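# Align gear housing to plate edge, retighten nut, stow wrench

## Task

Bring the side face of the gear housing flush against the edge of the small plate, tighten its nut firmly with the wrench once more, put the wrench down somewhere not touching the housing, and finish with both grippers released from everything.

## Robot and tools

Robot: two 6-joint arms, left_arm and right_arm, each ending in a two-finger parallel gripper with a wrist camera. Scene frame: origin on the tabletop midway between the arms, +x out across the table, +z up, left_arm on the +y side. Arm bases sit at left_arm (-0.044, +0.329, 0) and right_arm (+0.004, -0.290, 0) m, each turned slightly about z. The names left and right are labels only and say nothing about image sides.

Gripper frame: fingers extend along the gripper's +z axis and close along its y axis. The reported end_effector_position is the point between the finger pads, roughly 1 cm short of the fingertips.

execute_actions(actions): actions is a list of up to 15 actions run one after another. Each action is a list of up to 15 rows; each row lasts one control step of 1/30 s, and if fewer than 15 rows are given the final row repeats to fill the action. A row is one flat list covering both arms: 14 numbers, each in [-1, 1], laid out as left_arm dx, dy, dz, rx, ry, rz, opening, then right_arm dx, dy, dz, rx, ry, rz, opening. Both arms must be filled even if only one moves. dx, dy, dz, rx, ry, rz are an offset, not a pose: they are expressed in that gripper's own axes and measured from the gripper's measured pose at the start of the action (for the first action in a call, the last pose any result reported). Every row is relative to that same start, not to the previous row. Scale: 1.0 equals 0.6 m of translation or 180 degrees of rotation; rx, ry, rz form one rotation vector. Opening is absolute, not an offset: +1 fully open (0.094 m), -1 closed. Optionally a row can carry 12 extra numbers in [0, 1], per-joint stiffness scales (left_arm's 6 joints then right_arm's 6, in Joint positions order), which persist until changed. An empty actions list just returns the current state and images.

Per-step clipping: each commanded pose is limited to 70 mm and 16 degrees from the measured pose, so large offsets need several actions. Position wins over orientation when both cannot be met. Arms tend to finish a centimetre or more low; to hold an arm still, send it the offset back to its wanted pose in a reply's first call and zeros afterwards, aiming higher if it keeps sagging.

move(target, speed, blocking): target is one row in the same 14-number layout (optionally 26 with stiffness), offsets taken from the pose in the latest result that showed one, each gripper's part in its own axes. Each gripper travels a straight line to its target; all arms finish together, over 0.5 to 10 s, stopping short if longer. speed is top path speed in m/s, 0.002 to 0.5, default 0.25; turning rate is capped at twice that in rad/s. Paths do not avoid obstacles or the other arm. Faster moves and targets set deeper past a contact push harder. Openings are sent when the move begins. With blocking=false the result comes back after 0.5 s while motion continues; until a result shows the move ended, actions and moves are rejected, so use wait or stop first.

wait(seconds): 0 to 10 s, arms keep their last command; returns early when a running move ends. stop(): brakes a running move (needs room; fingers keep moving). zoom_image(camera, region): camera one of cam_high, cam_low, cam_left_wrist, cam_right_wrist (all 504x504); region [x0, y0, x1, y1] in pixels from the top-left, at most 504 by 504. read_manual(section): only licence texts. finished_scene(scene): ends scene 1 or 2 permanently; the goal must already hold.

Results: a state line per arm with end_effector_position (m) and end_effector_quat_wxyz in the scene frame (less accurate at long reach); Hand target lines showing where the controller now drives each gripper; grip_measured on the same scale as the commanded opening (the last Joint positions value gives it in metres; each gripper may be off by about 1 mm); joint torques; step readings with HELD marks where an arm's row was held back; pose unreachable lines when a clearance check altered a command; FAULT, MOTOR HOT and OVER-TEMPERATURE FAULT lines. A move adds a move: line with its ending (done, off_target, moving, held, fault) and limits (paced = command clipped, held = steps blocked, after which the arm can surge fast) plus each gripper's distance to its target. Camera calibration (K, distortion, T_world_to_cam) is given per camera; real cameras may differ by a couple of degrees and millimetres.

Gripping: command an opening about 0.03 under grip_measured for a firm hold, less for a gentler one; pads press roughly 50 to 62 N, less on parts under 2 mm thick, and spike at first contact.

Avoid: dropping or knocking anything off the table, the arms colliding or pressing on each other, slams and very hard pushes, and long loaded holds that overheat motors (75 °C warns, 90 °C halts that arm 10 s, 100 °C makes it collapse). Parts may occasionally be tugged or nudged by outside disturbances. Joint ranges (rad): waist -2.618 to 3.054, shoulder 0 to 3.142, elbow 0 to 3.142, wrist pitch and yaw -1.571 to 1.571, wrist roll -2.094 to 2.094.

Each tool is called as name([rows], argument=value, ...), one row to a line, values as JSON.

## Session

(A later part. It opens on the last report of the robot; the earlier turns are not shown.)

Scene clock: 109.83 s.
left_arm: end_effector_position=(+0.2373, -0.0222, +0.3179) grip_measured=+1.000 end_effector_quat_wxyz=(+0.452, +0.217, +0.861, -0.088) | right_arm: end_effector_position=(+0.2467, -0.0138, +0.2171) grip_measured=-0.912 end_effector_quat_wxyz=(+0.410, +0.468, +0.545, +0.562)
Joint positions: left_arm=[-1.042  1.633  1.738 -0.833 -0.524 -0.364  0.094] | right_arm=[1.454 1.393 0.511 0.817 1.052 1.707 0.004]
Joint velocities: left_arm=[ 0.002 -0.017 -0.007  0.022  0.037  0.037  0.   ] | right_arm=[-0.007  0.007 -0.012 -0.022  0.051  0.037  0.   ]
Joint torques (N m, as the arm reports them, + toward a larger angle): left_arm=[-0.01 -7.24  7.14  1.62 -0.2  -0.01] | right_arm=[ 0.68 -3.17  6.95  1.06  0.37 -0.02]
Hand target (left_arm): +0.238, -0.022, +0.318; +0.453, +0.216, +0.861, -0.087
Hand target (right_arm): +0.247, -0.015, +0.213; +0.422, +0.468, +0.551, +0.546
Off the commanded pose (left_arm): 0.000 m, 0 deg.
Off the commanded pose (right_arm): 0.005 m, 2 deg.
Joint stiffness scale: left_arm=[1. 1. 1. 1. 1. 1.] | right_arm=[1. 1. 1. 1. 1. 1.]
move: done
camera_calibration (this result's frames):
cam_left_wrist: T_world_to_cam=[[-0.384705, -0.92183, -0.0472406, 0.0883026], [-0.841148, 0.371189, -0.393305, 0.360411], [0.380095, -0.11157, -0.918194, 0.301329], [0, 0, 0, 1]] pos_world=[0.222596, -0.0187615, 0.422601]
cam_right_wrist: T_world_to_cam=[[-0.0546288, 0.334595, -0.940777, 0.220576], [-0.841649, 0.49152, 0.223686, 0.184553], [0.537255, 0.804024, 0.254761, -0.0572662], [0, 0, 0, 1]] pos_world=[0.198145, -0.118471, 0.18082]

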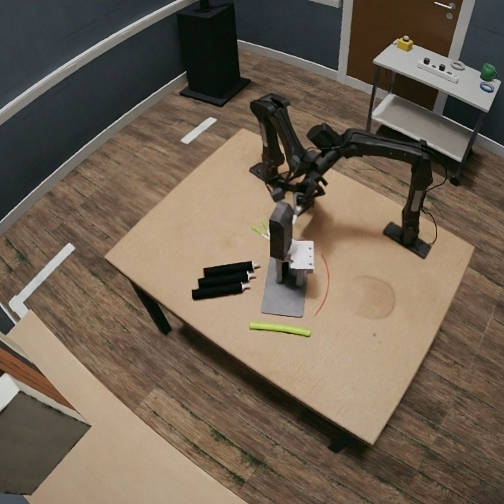

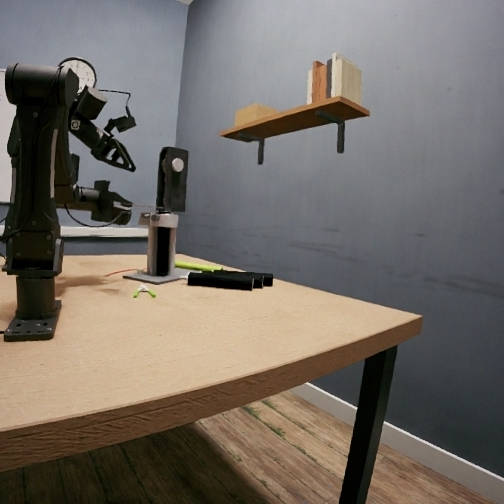

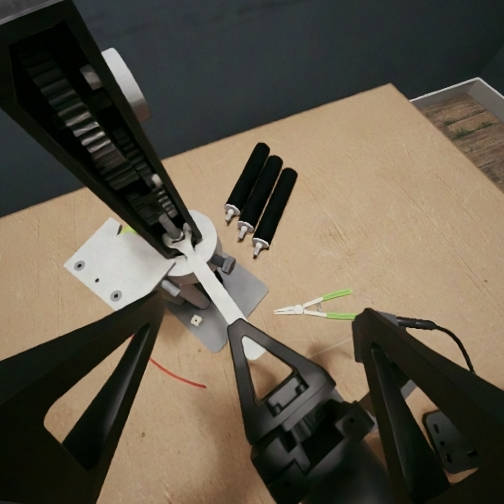

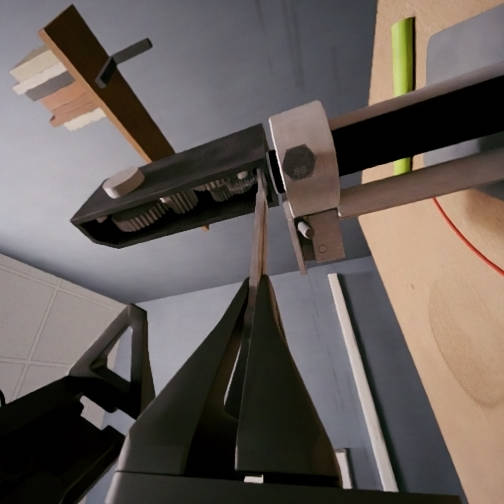

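move(target=[0,0,0,0,0,0,1,0.003,-0.014,0,0.005,0.012,0,-1], speed=0.01)

zoom_image(camera="cam_left_wrist", region=[155,215,205,265])

zoom_image(camera="cam_right_wrist", region=[220,140,310,230])

Scene clock: 120.93 s.
left_arm: end_effector_position=(+0.2371, -0.0225, +0.3177) grip_measured=+1.000 end_effector_quat_wxyz=(+0.451, +0.218, +0.861, -0.088) | right_arm: end_effector_position=(+0.2465, -0.0133, +0.2162) grip_measured=-0.912 end_effector_quat_wxyz=(+0.400, +0.471, +0.541, +0.571)
Joint positions: left_arm=[-1.042  1.633  1.738 -0.833 -0.521 -0.364  0.094] | right_arm=[1.451 1.393 0.5   0.836 1.035 1.726 0.004]
Joint velocities: left_arm=[ 0.017 -0.012 -0.012 -0.066  0.066 -0.051  0.   ] | right_arm=[ 0.007 -0.007 -0.012  0.037  0.037  0.022 -0.   ]
Joint torques (N m, as the arm reports them, + toward a larger angle): left_arm=[ 0.02 -7.04  7.1   1.63 -0.21  0.  ] | right_arm=[-0.49 -3.95  4.91  1.17 -0.29 -0.03]
Hand target (left_arm): +0.237, -0.022, +0.318; +0.452, +0.217, +0.861, -0.087
Hand target (right_arm): +0.246, -0.012, +0.209; +0.396, +0.461, +0.557, +0.566
Off the commanded pose (left_arm): 0.000 m, 0 deg.
Off the commanded pose (right_arm): 0.008 m, 2 deg.
Joint stiffness scale: left_arm=[1. 1. 1. 1. 1. 1.] | right_arm=[1. 1. 1. 1. 1. 1.]
move: done
camera_calibration (this result's frames):
cam_left_wrist: T_world_to_cam=[[-0.386342, -0.921204, -0.0460774, 0.0879613], [-0.841045, 0.372353, -0.392424, 0.359984], [0.378659, -0.112857, -0.91863, 0.301715], [0, 0, 0, 1]] pos_world=[0.222498, -0.0189603, 0.422483]
cam_right_wrist: T_world_to_cam=[[-0.0618207, 0.359366, -0.931147, 0.219503], [-0.846895, 0.474789, 0.239467, 0.182016], [0.528155, 0.803387, 0.274993, -0.0594893], [0, 0, 0, 1]] pos_world=[0.199138, -0.117508, 0.177162]

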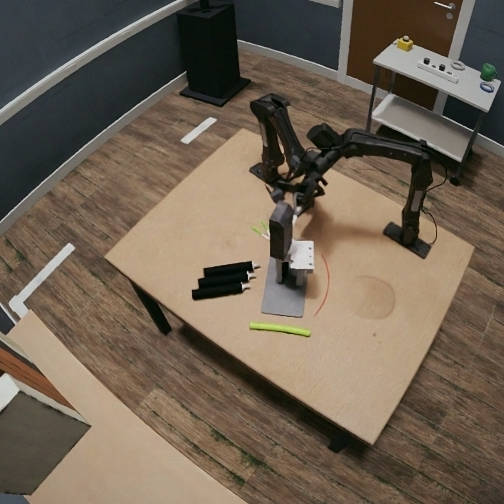

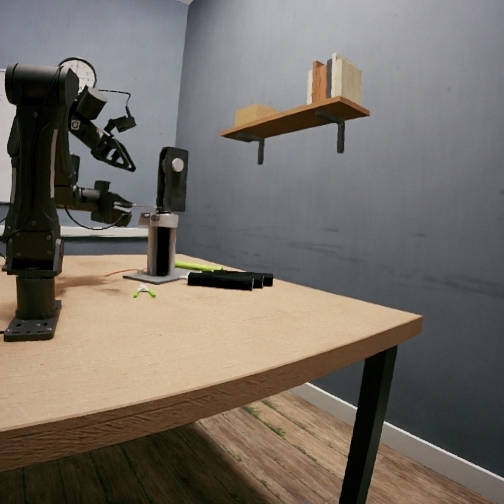

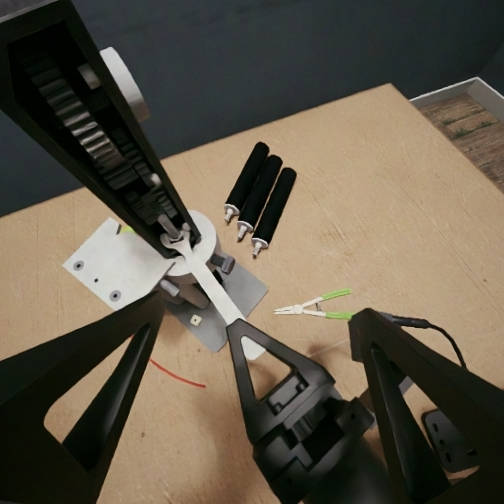

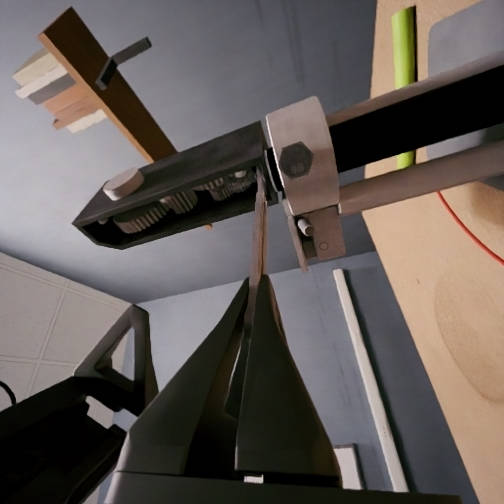

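Region (155, 215, 205, 265) of cam_left_wrist's 504x504 image, scaled by 10.080, with more detail than that image has.

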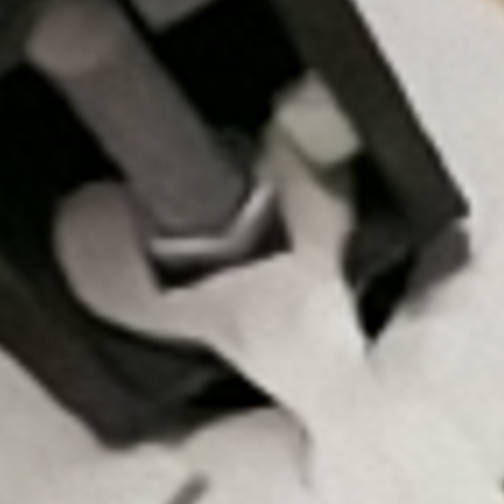

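Region (220, 140, 310, 230) of cam_right_wrist's 504x504 image, scaled by 5.600, with more detail than that image has.

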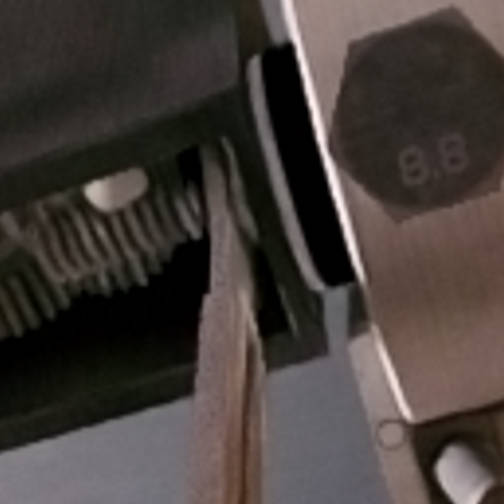

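move(target=[0,0,0,0,0,0,1,-0.014,-0.012,-0.002,0.005,0.033,-0.025,-1], speed=0.01)

zoom_image(camera="cam_left_wrist", region=[155,215,205,265])

zoom_image(camera="cam_right_wrist", region=[220,140,310,230])

Scene clock: 127.93 s.
left_arm: end_effector_position=(+0.2368, -0.0228, +0.3176) grip_measured=+1.000 end_effector_quat_wxyz=(+0.451, +0.218, +0.861, -0.089) | right_arm: end_effector_position=(+0.2495, -0.0213, +0.2150) grip_measured=-0.912 end_effector_quat_wxyz=(+0.391, +0.438, +0.563, +0.582)
Joint positions: left_arm=[-1.042  1.633  1.738 -0.833 -0.519 -0.364  0.094] | right_arm=[1.395 1.328 0.428 0.872 0.905 1.662 0.004]
Joint velocities: left_arm=[-0.012  0.012 -0.012  0.037  0.007  0.037  0.   ] | right_arm=[-0.002  0.002 -0.012  0.022  0.007 -0.007  0.001]
Joint torques (N m, as the arm reports them, + toward a larger angle): left_arm=[ 0.01 -7.25  7.17  1.58 -0.2   0.01] | right_arm=[-0.36 -4.37  4.76  1.16 -0.32 -0.14]
Hand target (left_arm): +0.237, -0.023, +0.318; +0.451, +0.218, +0.861, -0.088
Hand target (right_arm): +0.247, -0.021, +0.208; +0.390, +0.423, +0.583, +0.574
Off the commanded pose (left_arm): 0.000 m, 0 deg.
Off the commanded pose (right_arm): 0.007 m, 3 deg.
Joint stiffness scale: left_arm=[1. 1. 1. 1. 1. 1.] | right_arm=[1. 1. 1. 1. 1. 1.]
move: off_target (right_arm)
camera_calibration (this result's frames):
cam_left_wrist: T_world_to_cam=[[-0.387978, -0.920574, -0.0449125, 0.0876187], [-0.840939, 0.373518, -0.391544, 0.359556], [0.377221, -0.114142, -0.919063, 0.302099], [0, 0, 0, 1]] pos_world=[0.222401, -0.019159, 0.422365]
cam_right_wrist: T_world_to_cam=[[-0.0680403, 0.323019, -0.943944, 0.224964], [-0.885728, 0.415909, 0.206169, 0.204309], [0.459191, 0.850105, 0.257808, -0.0324032], [0, 0, 0, 1]] pos_world=[0.211148, -0.130096, 0.178585]

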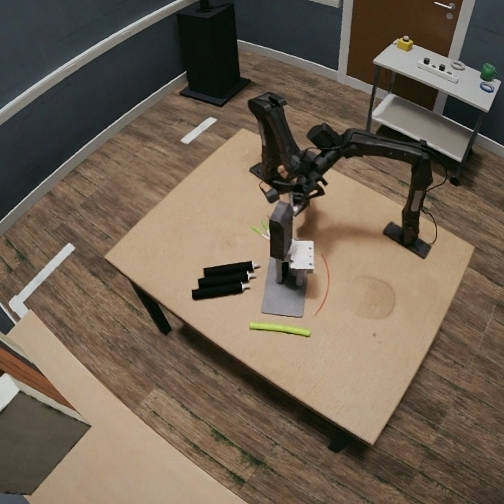

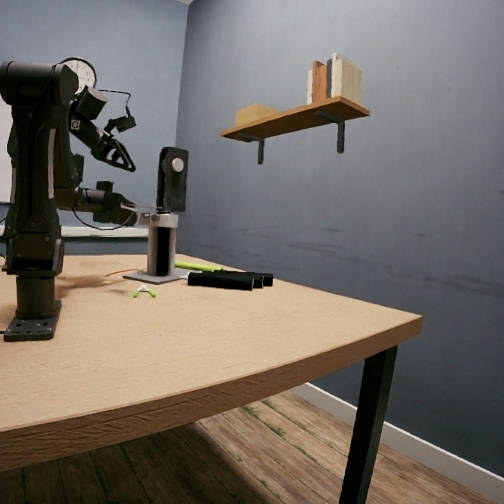

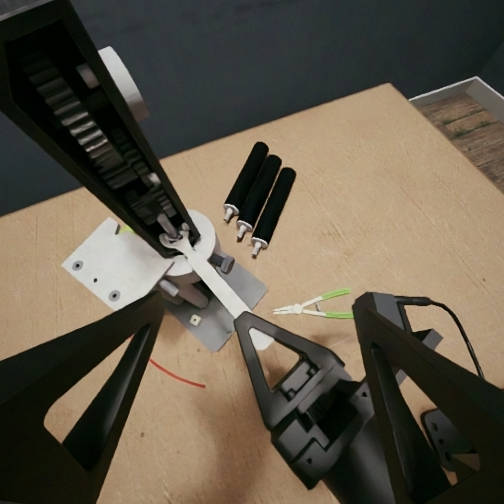

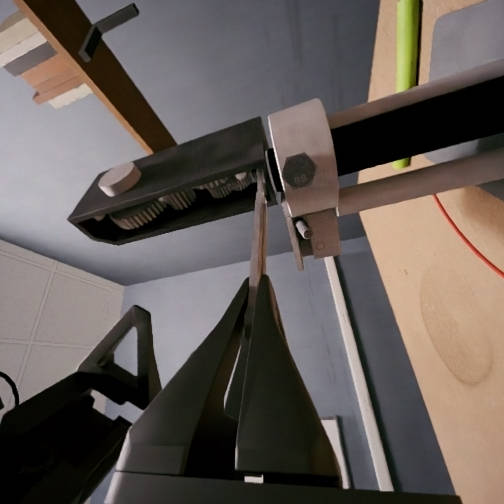

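Region (155, 215, 205, 265) of cam_left_wrist's 504x504 image, scaled by 10.080, with more detail than that image has.

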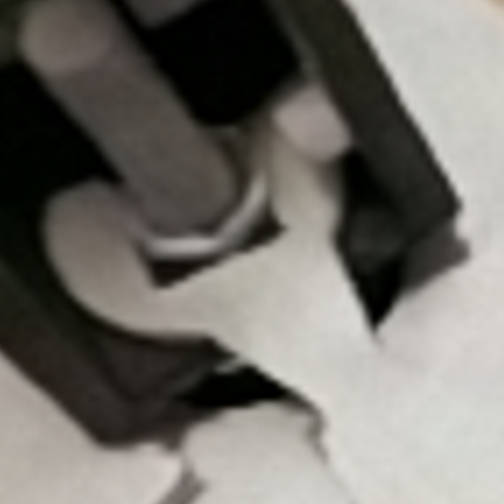

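Region (220, 140, 310, 230) of cam_right_wrist's 504x504 image, scaled by 5.600, with more detail than that image has.

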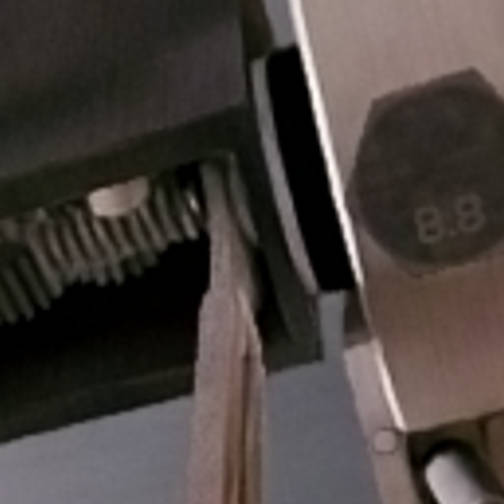

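Better. A bit more CCW and unroll.

move(target=[0,0,0,0,0,0,1,-0.008,-0.012,-0.004,0.008,0.02,-0.035,-1], speed=0.02)

zoom_image(camera="cam_left_wrist", region=[150,215,200,265])

zoom_image(camera="cam_right_wrist", region=[220,140,310,230])

Scene clock: 131.47 s.
left_arm: end_effector_position=(+0.2366, -0.0231, +0.3175) grip_measured=+1.000 end_effector_quat_wxyz=(+0.450, +0.219, +0.861, -0.090) | right_arm: end_effector_position=(+0.2508, -0.0258, +0.2137) grip_measured=-0.912 end_effector_quat_wxyz=(+0.399, +0.406, +0.587, +0.575)
Joint positions: left_arm=[-1.042  1.633  1.738 -0.833 -0.517 -0.364  0.094] | right_arm=[1.362 1.287 0.395 0.864 0.832 1.59  0.004]
Joint velocities: left_arm=[-0.012 -0.022 -0.002 -0.066 -0.022  0.007  0.   ] | right_arm=[-0.002 -0.002 -0.022  0.022  0.007  0.022 -0.   ]
Joint torques (N m, as the arm reports them, + toward a larger angle): left_arm=[-0.09 -7.12  7.11  1.56 -0.21 -0.02] | right_arm=[-0.44 -4.34  5.1   1.13 -0.27 -0.17]
Hand target (left_arm): +0.237, -0.023, +0.318; +0.451, +0.218, +0.861, -0.089
Hand target (right_arm): +0.249, -0.026, +0.207; +0.400, +0.392, +0.605, +0.566
Off the commanded pose (left_arm): 0.000 m, 0 deg.
Off the commanded pose (right_arm): 0.007 m, 3 deg.
Joint stiffness scale: left_arm=[1. 1. 1. 1. 1. 1.] | right_arm=[1. 1. 1. 1. 1. 1.]
move: off_target (right_arm)
camera_calibration (this result's frames):
cam_left_wrist: T_world_to_cam=[[-0.38961, -0.91994, -0.0437458, 0.087275], [-0.840829, 0.374683, -0.390665, 0.359129], [0.375779, -0.115424, -0.919493, 0.302483], [0, 0, 0, 1]] pos_world=[0.222303, -0.0193577, 0.422248]
cam_right_wrist: T_world_to_cam=[[-0.0589049, 0.256877, -0.964647, 0.225707], [-0.906291, 0.391377, 0.159562, 0.222047], [0.418529, 0.88365, 0.209752, -0.00752728], [0, 0, 0, 1]] pos_world=[0.217685, -0.138232, 0.183877]

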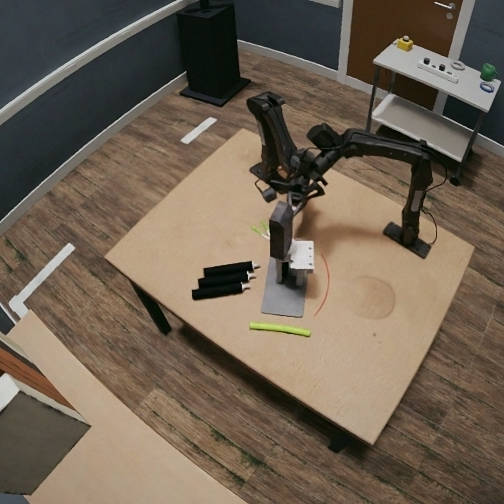

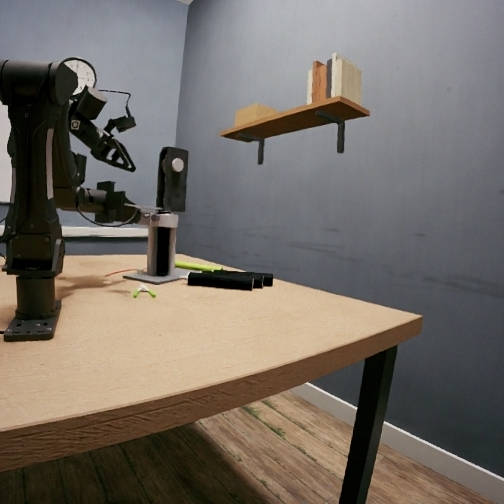

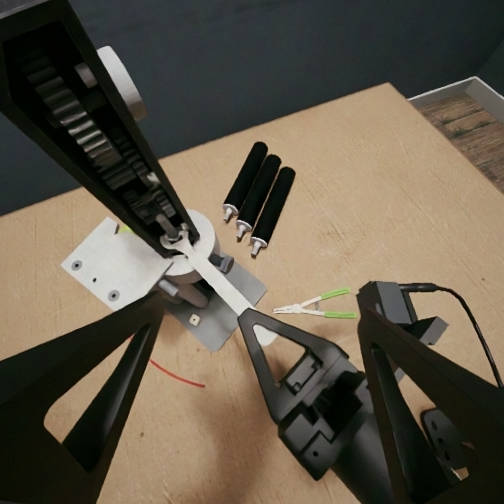

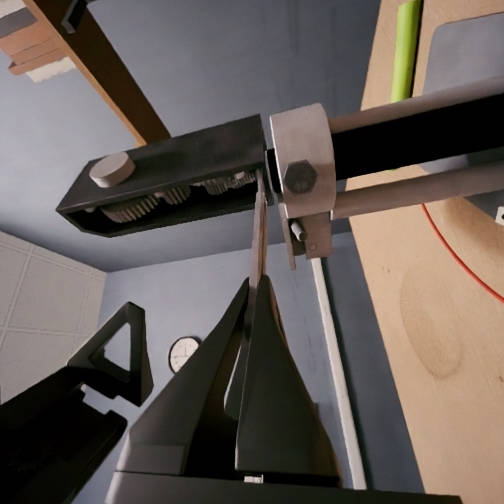

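Region (150, 215, 200, 265) of cam_left_wrist's 504x504 image, scaled by 10.080, with more detail than that image has.

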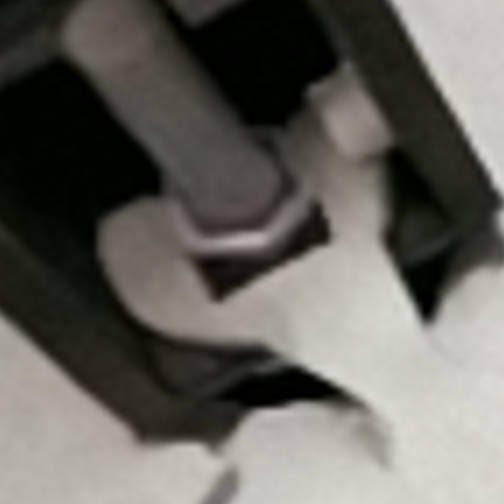

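Region (220, 140, 310, 230) of cam_right_wrist's 504x504 image, scaled by 5.600, with more detail than that image has.

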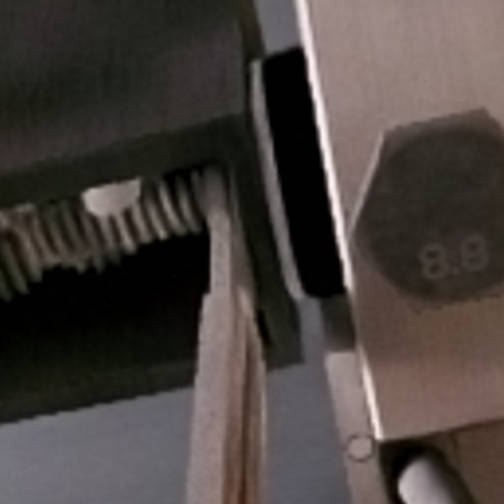

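Seated (gripper yaw ≈20.5°). Turn CCW with slight forward.

move(target=[0,0,0,0,0,0,1,-0.035,-0.006,0.008,0.006,0.05,0,-1], speed=0.02)

zoom_image(camera="cam_left_wrist", region=[140,205,220,285])

Scene clock: 135.73 s.
left_arm: end_effector_position=(+0.2363, -0.0235, +0.3173) grip_measured=+1.000 end_effector_quat_wxyz=(+0.449, +0.219, +0.861, -0.091) | right_arm: end_effector_position=(+0.2571, -0.0312, +0.2148) grip_measured=-0.912 end_effector_quat_wxyz=(+0.335, +0.351, +0.622, +0.615)
Joint positions: left_arm=[-1.042  1.633  1.738 -0.833 -0.514 -0.364  0.094] | right_arm=[1.183 1.154 0.326 0.806 0.452 1.595 0.004]
Joint velocities: left_arm=[ 0.002  0.007 -0.002 -0.037 -0.007 -0.007  0.   ] | right_arm=[ 0.007  0.007 -0.007 -0.007  0.007 -0.037  0.   ]
Joint torques (N m, as the arm reports them, + toward a larger angle): left_arm=[-0.07 -7.21  7.11  1.6  -0.23 -0.02] | right_arm=[-2.32 -3.43  5.73  1.37  0.3  -0.05]
Hand target (left_arm): +0.237, -0.023, +0.317; +0.450, +0.219, +0.861, -0.090
Hand target (right_arm): +0.263, -0.043, +0.211; +0.349, +0.363, +0.622, +0.600
Off the commanded pose (left_arm): 0.000 m, 0 deg.
Off the commanded pose (right_arm): 0.015 m, 3 deg.
Joint stiffness scale: left_arm=[1. 1. 1. 1. 1. 1.] | right_arm=[1. 1. 1. 1. 1. 1.]
move: off_target (right_arm)
camera_calibration (this result's frames):
cam_left_wrist: T_world_to_cam=[[-0.391511, -0.919197, -0.0423824, 0.0868725], [-0.840698, 0.376042, -0.38964, 0.35863], [0.374094, -0.116918, -0.919991, 0.302929], [0, 0, 0, 1]] pos_world=[0.222187, -0.0195893, 0.422111]
cam_right_wrist: T_world_to_cam=[[-0.118053, 0.252431, -0.960387, 0.242741], [-0.964491, 0.200962, 0.171379, 0.236174], [0.236263, 0.946516, 0.219743, 0.0410193], [0, 0, 0, 1]] pos_world=[0.246753, -0.147563, 0.183636]

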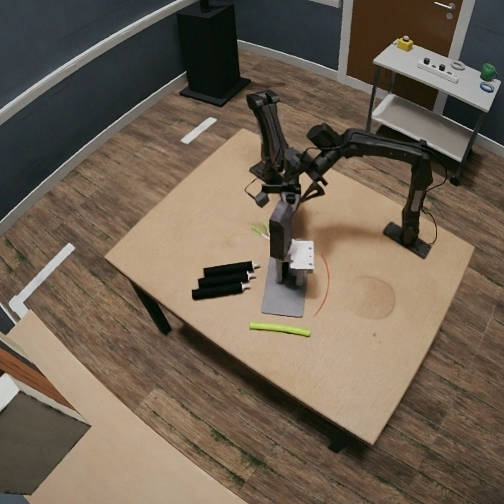

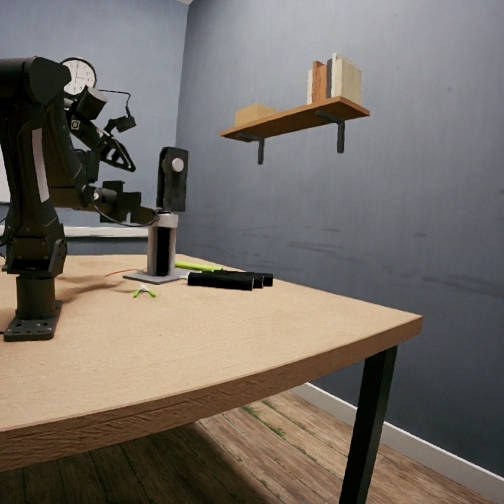

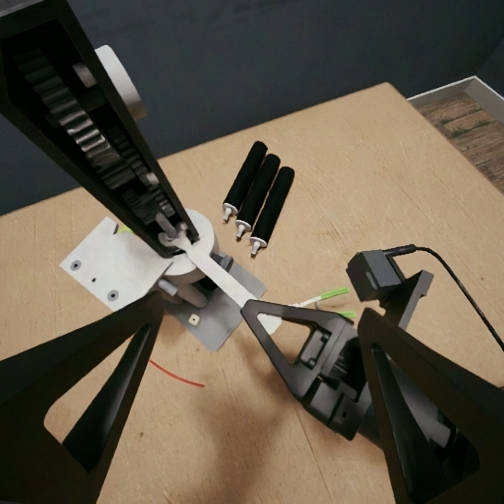

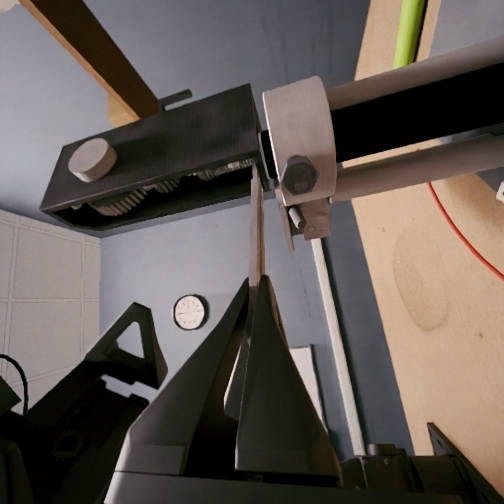

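Region (140, 205, 220, 285) of cam_left_wrist's 504x504 image, scaled by 6.300, with more detail than that image has.

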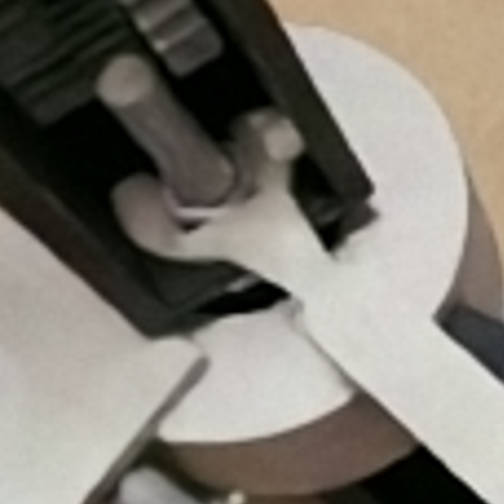

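move(target=[0,0,0,0,0,0,1,-0.055,-0.01,-0.012,0.006,-0.02,0,-1], speed=0.02)

zoom_image(camera="cam_left_wrist", region=[140,205,220,285])

Scene clock: 137.80 s.
left_arm: end_effector_position=(+0.2360, -0.0238, +0.3172) grip_measured=+1.000 end_effector_quat_wxyz=(+0.449, +0.220, +0.861, -0.092) | right_arm: end_effector_position=(+0.2587, -0.0359, +0.2150) grip_measured=-0.912 end_effector_quat_wxyz=(+0.318, +0.336, +0.631, +0.623)
Joint positions: left_arm=[-1.042  1.633  1.738 -0.833 -0.512 -0.364  0.094] | right_arm=[1.118 1.112 0.309 0.78  0.336 1.596 0.004]
Joint velocities: left_arm=[ 0.002 -0.012  0.007  0.022 -0.022  0.051  0.   ] | right_arm=[-0.012  0.002  0.002  0.022 -0.022  0.007 -0.001]
Joint torques (N m, as the arm reports them, + toward a larger angle): left_arm=[ 0.03 -7.24  7.18  1.6  -0.22  0.  ] | right_arm=[-2.45 -4.48  4.4   1.36  1.05  0.02]
Hand target (left_arm): +0.236, -0.023, +0.317; +0.449, +0.219, +0.861, -0.091
Hand target (right_arm): +0.268, -0.061, +0.209; +0.351, +0.371, +0.617, +0.598
Off the commanded pose (left_arm): 0.000 m, 0 deg.
Off the commanded pose (right_arm): 0.029 m, 7 deg.
Joint stiffness scale: left_arm=[1. 1. 1. 1. 1. 1.] | right_arm=[1. 1. 1. 1. 1. 1.]
move: off_target (right_arm)
camera_calibration (this result's frames):
cam_left_wrist: T_world_to_cam=[[-0.393138, -0.918555, -0.0412118, 0.0865263], [-0.840582, 0.377208, -0.388763, 0.358203], [0.372646, -0.118196, -0.920416, 0.303311], [0, 0, 0, 1]] pos_world=[0.222088, -0.0197878, 0.421994]
cam_right_wrist: T_world_to_cam=[[-0.133651, 0.247085, -0.959732, 0.247999], [-0.973053, 0.150894, 0.174354, 0.238367], [0.187898, 0.957173, 0.22026, 0.0578511], [0, 0, 0, 1]] pos_world=[0.254219, -0.152618, 0.18371]

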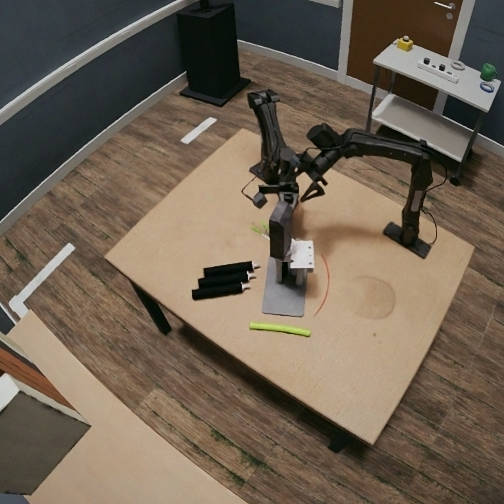

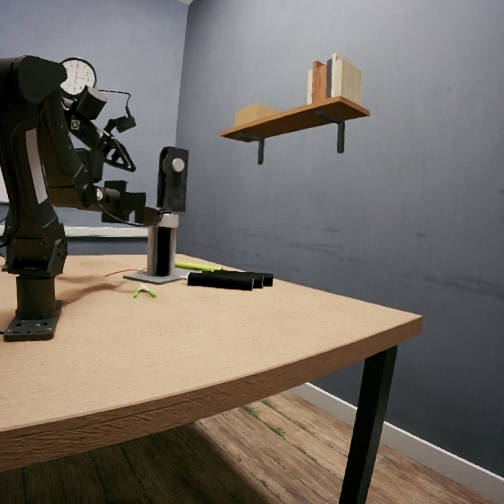

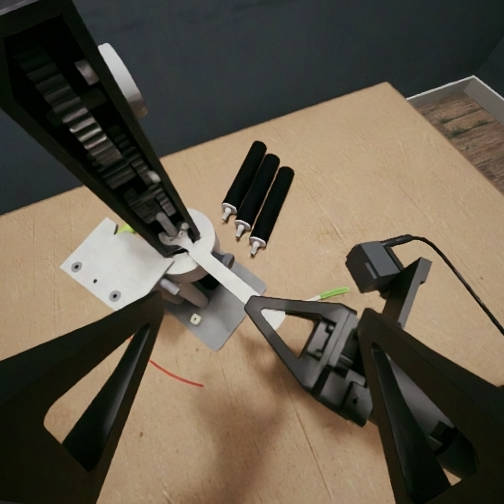

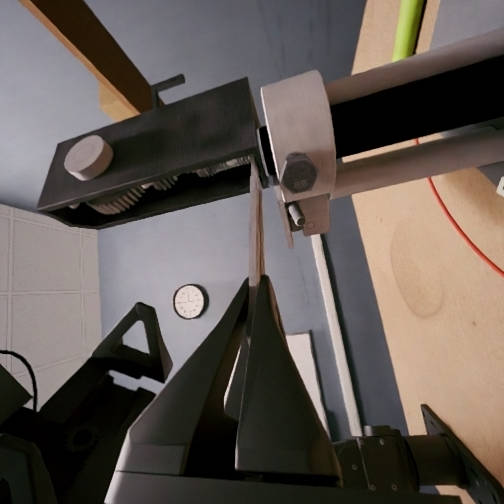

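Region (140, 205, 220, 285) of cam_left_wrist's 504x504 image, scaled by 6.300, with more detail than that image has.

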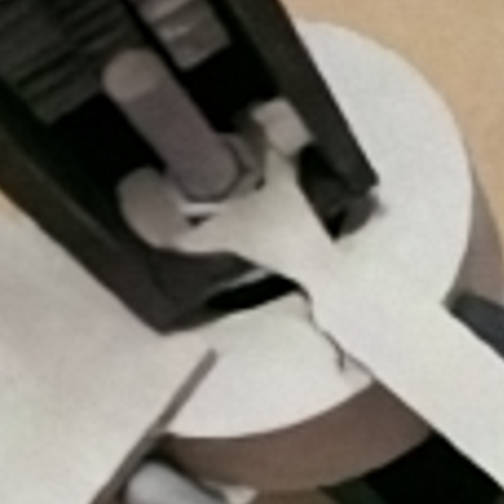

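move(target=[0.043,0.239,-0.044,0.25,-0.191,0.067,1,0,0,0,0,0,0,-1], speed=0.15)

move(target=[-0.01,0.135,0.03,0,0,0,1,0,0,0,0,0,0,-1], speed=0.1)

Scene clock: 142.77 s.
left_arm: end_effector_position=(+0.2696, +0.1168, +0.3198) grip_measured=+1.000 end_effector_quat_wxyz=(+0.570, +0.424, +0.567, -0.417) | right_arm: end_effector_position=(+0.2580, -0.0350, +0.2151) grip_measured=-0.912 end_effector_quat_wxyz=(+0.316, +0.334, +0.632, +0.624)
Joint positions: left_arm=[-0.108  1.294  0.847  0.442  1.109  0.016  0.094] | right_arm=[1.119 1.112 0.309 0.78  0.33  1.596 0.004]
Joint velocities: left_arm=[-0.002 -0.002 -0.002  0.007  0.037 -0.037  0.   ] | right_arm=[-0.002  0.002  0.002 -0.037  0.007  0.037  0.001]
Joint torques (N m, as the arm reports them, + toward a larger angle): left_arm=[ 0.44 -4.07  6.48  1.69  0.06  0.  ] | right_arm=[ 0.04 -2.05  6.62  1.62  0.07  0.01]
Hand target (left_arm): +0.270, +0.118, +0.317; +0.569, +0.423, +0.567, -0.419
Hand target (right_arm): +0.259, -0.036, +0.215; +0.318, +0.335, +0.631, +0.623
Off the commanded pose (left_arm): 0.005 m, 1 deg.
Off the commanded pose (right_arm): 0.001 m, 0 deg.
Joint stiffness scale: left_arm=[1. 1. 1. 1. 1. 1.] | right_arm=[1. 1. 1. 1. 1. 1.]
move: done
camera_calibration (this result's frames):
cam_left_wrist: T_world_to_cam=[[-0.935393, -0.352308, 0.0303215, 0.286119], [-0.21069, 0.486412, -0.847947, 0.298718], [0.283989, -0.799552, -0.529214, 0.288178], [0, 0, 0, 1]] pos_world=[0.248731, 0.185915, 0.397129]
cam_right_wrist: T_world_to_cam=[[-0.134946, 0.246683, -0.959655, 0.24812], [-0.973921, 0.145258, 0.174291, 0.23761], [0.182392, 0.958148, 0.220648, 0.0585117], [0, 0, 0, 1]] pos_world=[0.254224, -0.151785, 0.183786]

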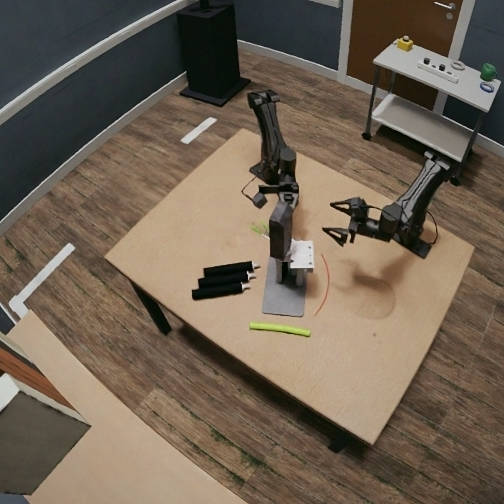

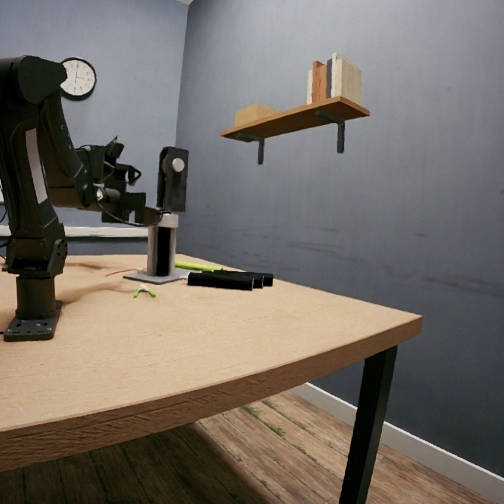

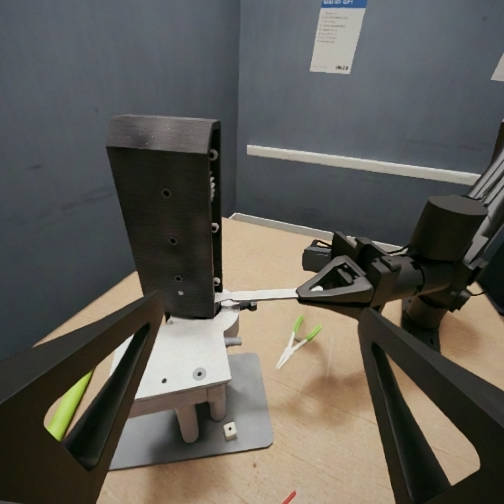

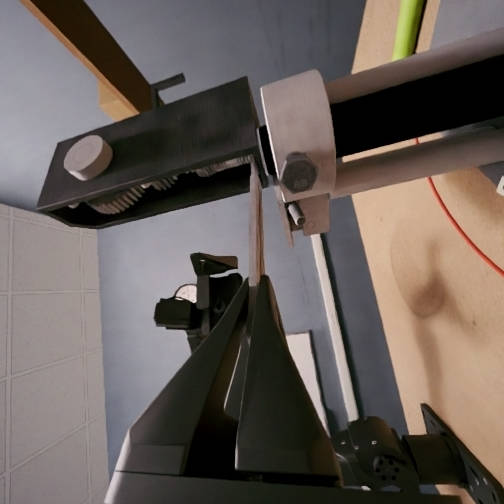

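Scene clock: 143.93 s.
left_arm: end_effector_position=(+0.3501, +0.1219, +0.3104) grip_measured=+1.000 end_effector_quat_wxyz=(+0.557, +0.415, +0.582, -0.423) | right_arm: end_effector_position=(+0.2580, -0.0350, +0.2151) grip_measured=-0.912 end_effector_quat_wxyz=(+0.316, +0.334, +0.632, +0.624)
Joint positions: left_arm=[-0.057  1.607  1.107  0.448  1.157  0.016  0.094] | right_arm=[1.119 1.112 0.309 0.78  0.33  1.596 0.004]
Joint velocities: left_arm=[-0.002 -0.007 -0.002 -0.022  0.037 -0.037  0.   ] | right_arm=[ 0.012  0.007  0.022 -0.037  0.007 -0.022 -0.   ]
Joint torques (N m, as the arm reports them, + toward a larger angle): left_arm=[ 0.42 -6.97 10.75  1.66  0.14  0.06] | right_arm=[ 0.04 -2.07  6.62  1.63  0.02  0.  ]
Hand target (left_arm): +0.352, +0.123, +0.326; +0.570, +0.424, +0.567, -0.416
Hand target (right_arm): +0.258, -0.035, +0.215; +0.316, +0.334, +0.632, +0.624
Off the commanded pose (left_arm): 0.016 m, 3 deg.
Off the commanded pose (right_arm): 0.000 m, 0 deg.
Joint stiffness scale: left_arm=[1. 1. 1. 1. 1. 1.] | right_arm=[1. 1. 1. 1. 1. 1.]
move: off_target (left_arm)
camera_calibration (this result's frames):
cam_left_wrist: T_world_to_cam=[[-0.931595, -0.356481, 0.0710779, 0.350008], [-0.251052, 0.489581, -0.835035, 0.314937], [0.262876, -0.795759, -0.545586, 0.276448], [0, 0, 0, 1]] pos_world=[0.332459, 0.19057, 0.388931]
cam_right_wrist: T_world_to_cam=[[-0.134946, 0.246683, -0.959655, 0.24812], [-0.973921, 0.145258, 0.174291, 0.23761], [0.182392, 0.958148, 0.220648, 0.0585117], [0, 0, 0, 1]] pos_world=[0.254224, -0.151785, 0.183786]

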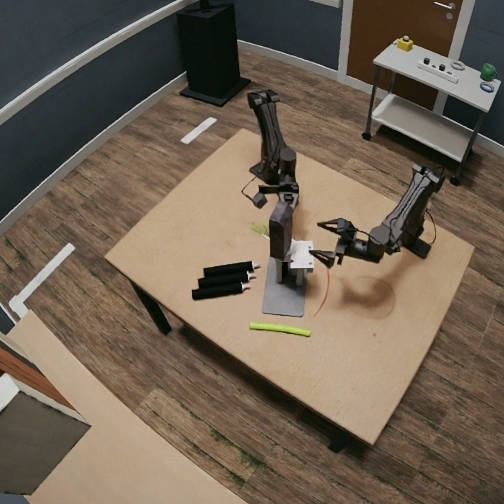

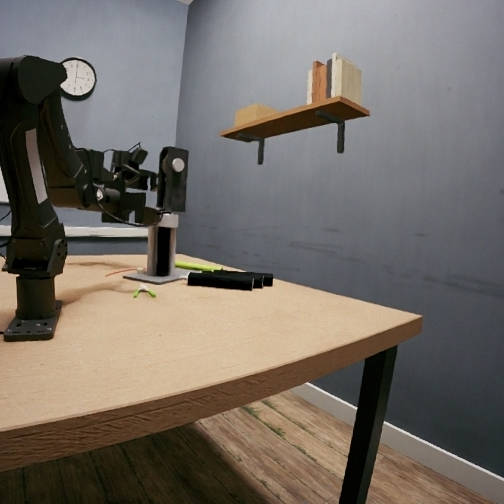

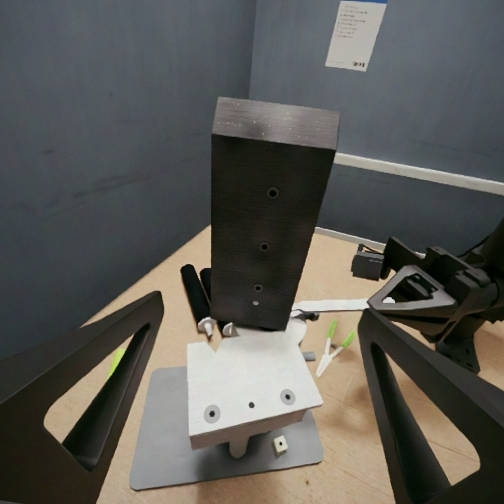

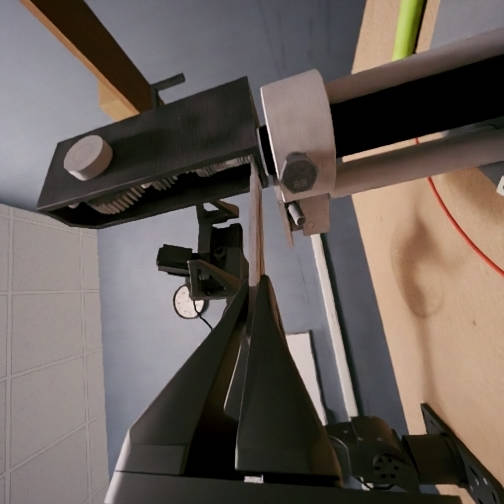

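move(target=[0.03,0.003,0.11,0,0,-0.012,1,0,0,0,0,0,0,-1], speed=0.06)

Scene clock: 145.53 s.
left_arm: end_effector_position=(+0.3668, +0.0627, +0.2731) grip_measured=+1.000 end_effector_quat_wxyz=(+0.531, +0.398, +0.605, -0.440) | right_arm: end_effector_position=(+0.2580, -0.0350, +0.2151) grip_measured=-0.912 end_effector_quat_wxyz=(+0.316, +0.334, +0.632, +0.624)
Joint positions: left_arm=[-0.21   1.746  1.14   0.515  1.005 -0.033  0.094] | right_arm=[1.119 1.112 0.309 0.78  0.33  1.596 0.004]
Joint velocities: left_arm=[ 0.012  0.007 -0.012  0.022 -0.022  0.007  0.   ] | right_arm=[-0.017 -0.017 -0.007 -0.007 -0.022 -0.037  0.   ]
Joint torques (N m, as the arm reports them, + toward a larger angle): left_arm=[-0.53 -8.16 10.42  1.8   0.04 -0.11] | right_arm=[ 0.06 -2.05  6.68  1.61  0.01 -0.01]
Hand target (left_arm): +0.370, +0.060, +0.291; +0.549, +0.403, +0.589, -0.434
Hand target (right_arm): +0.258, -0.035, +0.215; +0.316, +0.334, +0.632, +0.624
Off the commanded pose (left_arm): 0.019 m, 3 deg.
Off the commanded pose (right_arm): 0.000 m, 0 deg.
Joint stiffness scale: left_arm=[1. 1. 1. 1. 1. 1.] | right_arm=[1. 1. 1. 1. 1. 1.]
move: off_target (left_arm)
camera_calibration (this result's frames):
cam_left_wrist: T_world_to_cam=[[-0.922562, -0.356355, 0.147953, 0.322785], [-0.320038, 0.492527, -0.809316, 0.335076], [0.215534, -0.793995, -0.568434, 0.228073], [0, 0, 0, 1]] pos_world=[0.355869, 0.131081, 0.35307]
cam_right_wrist: T_world_to_cam=[[-0.134946, 0.246683, -0.959655, 0.24812], [-0.973921, 0.145258, 0.174291, 0.23761], [0.182392, 0.958148, 0.220648, 0.0585117], [0, 0, 0, 1]] pos_world=[0.254224, -0.151785, 0.183786]

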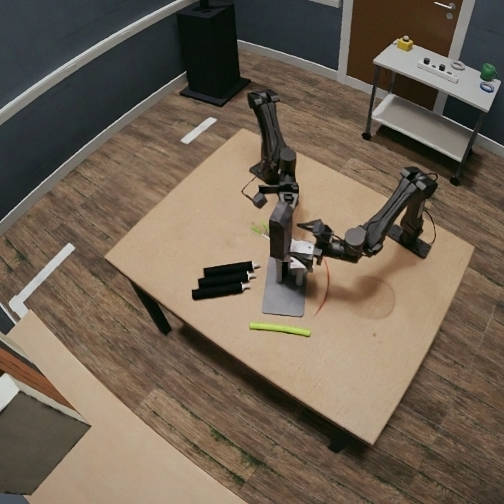

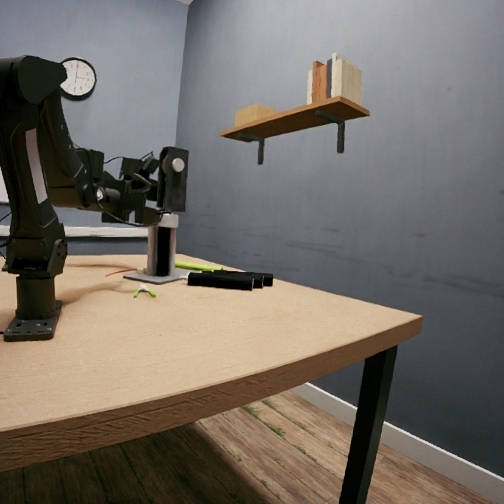

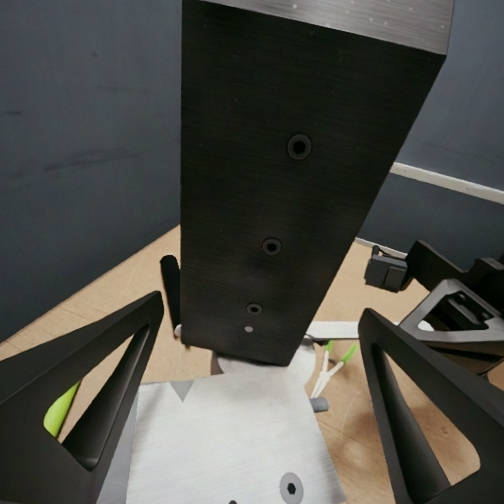

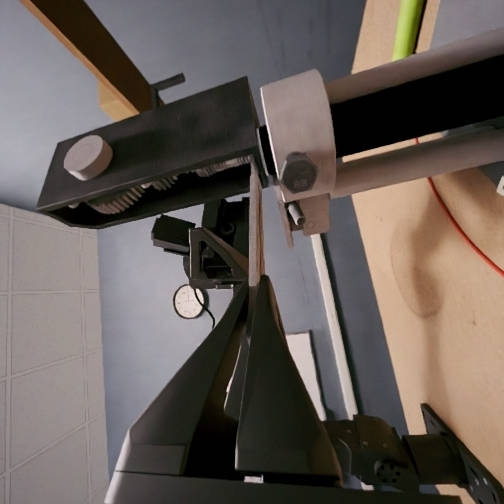

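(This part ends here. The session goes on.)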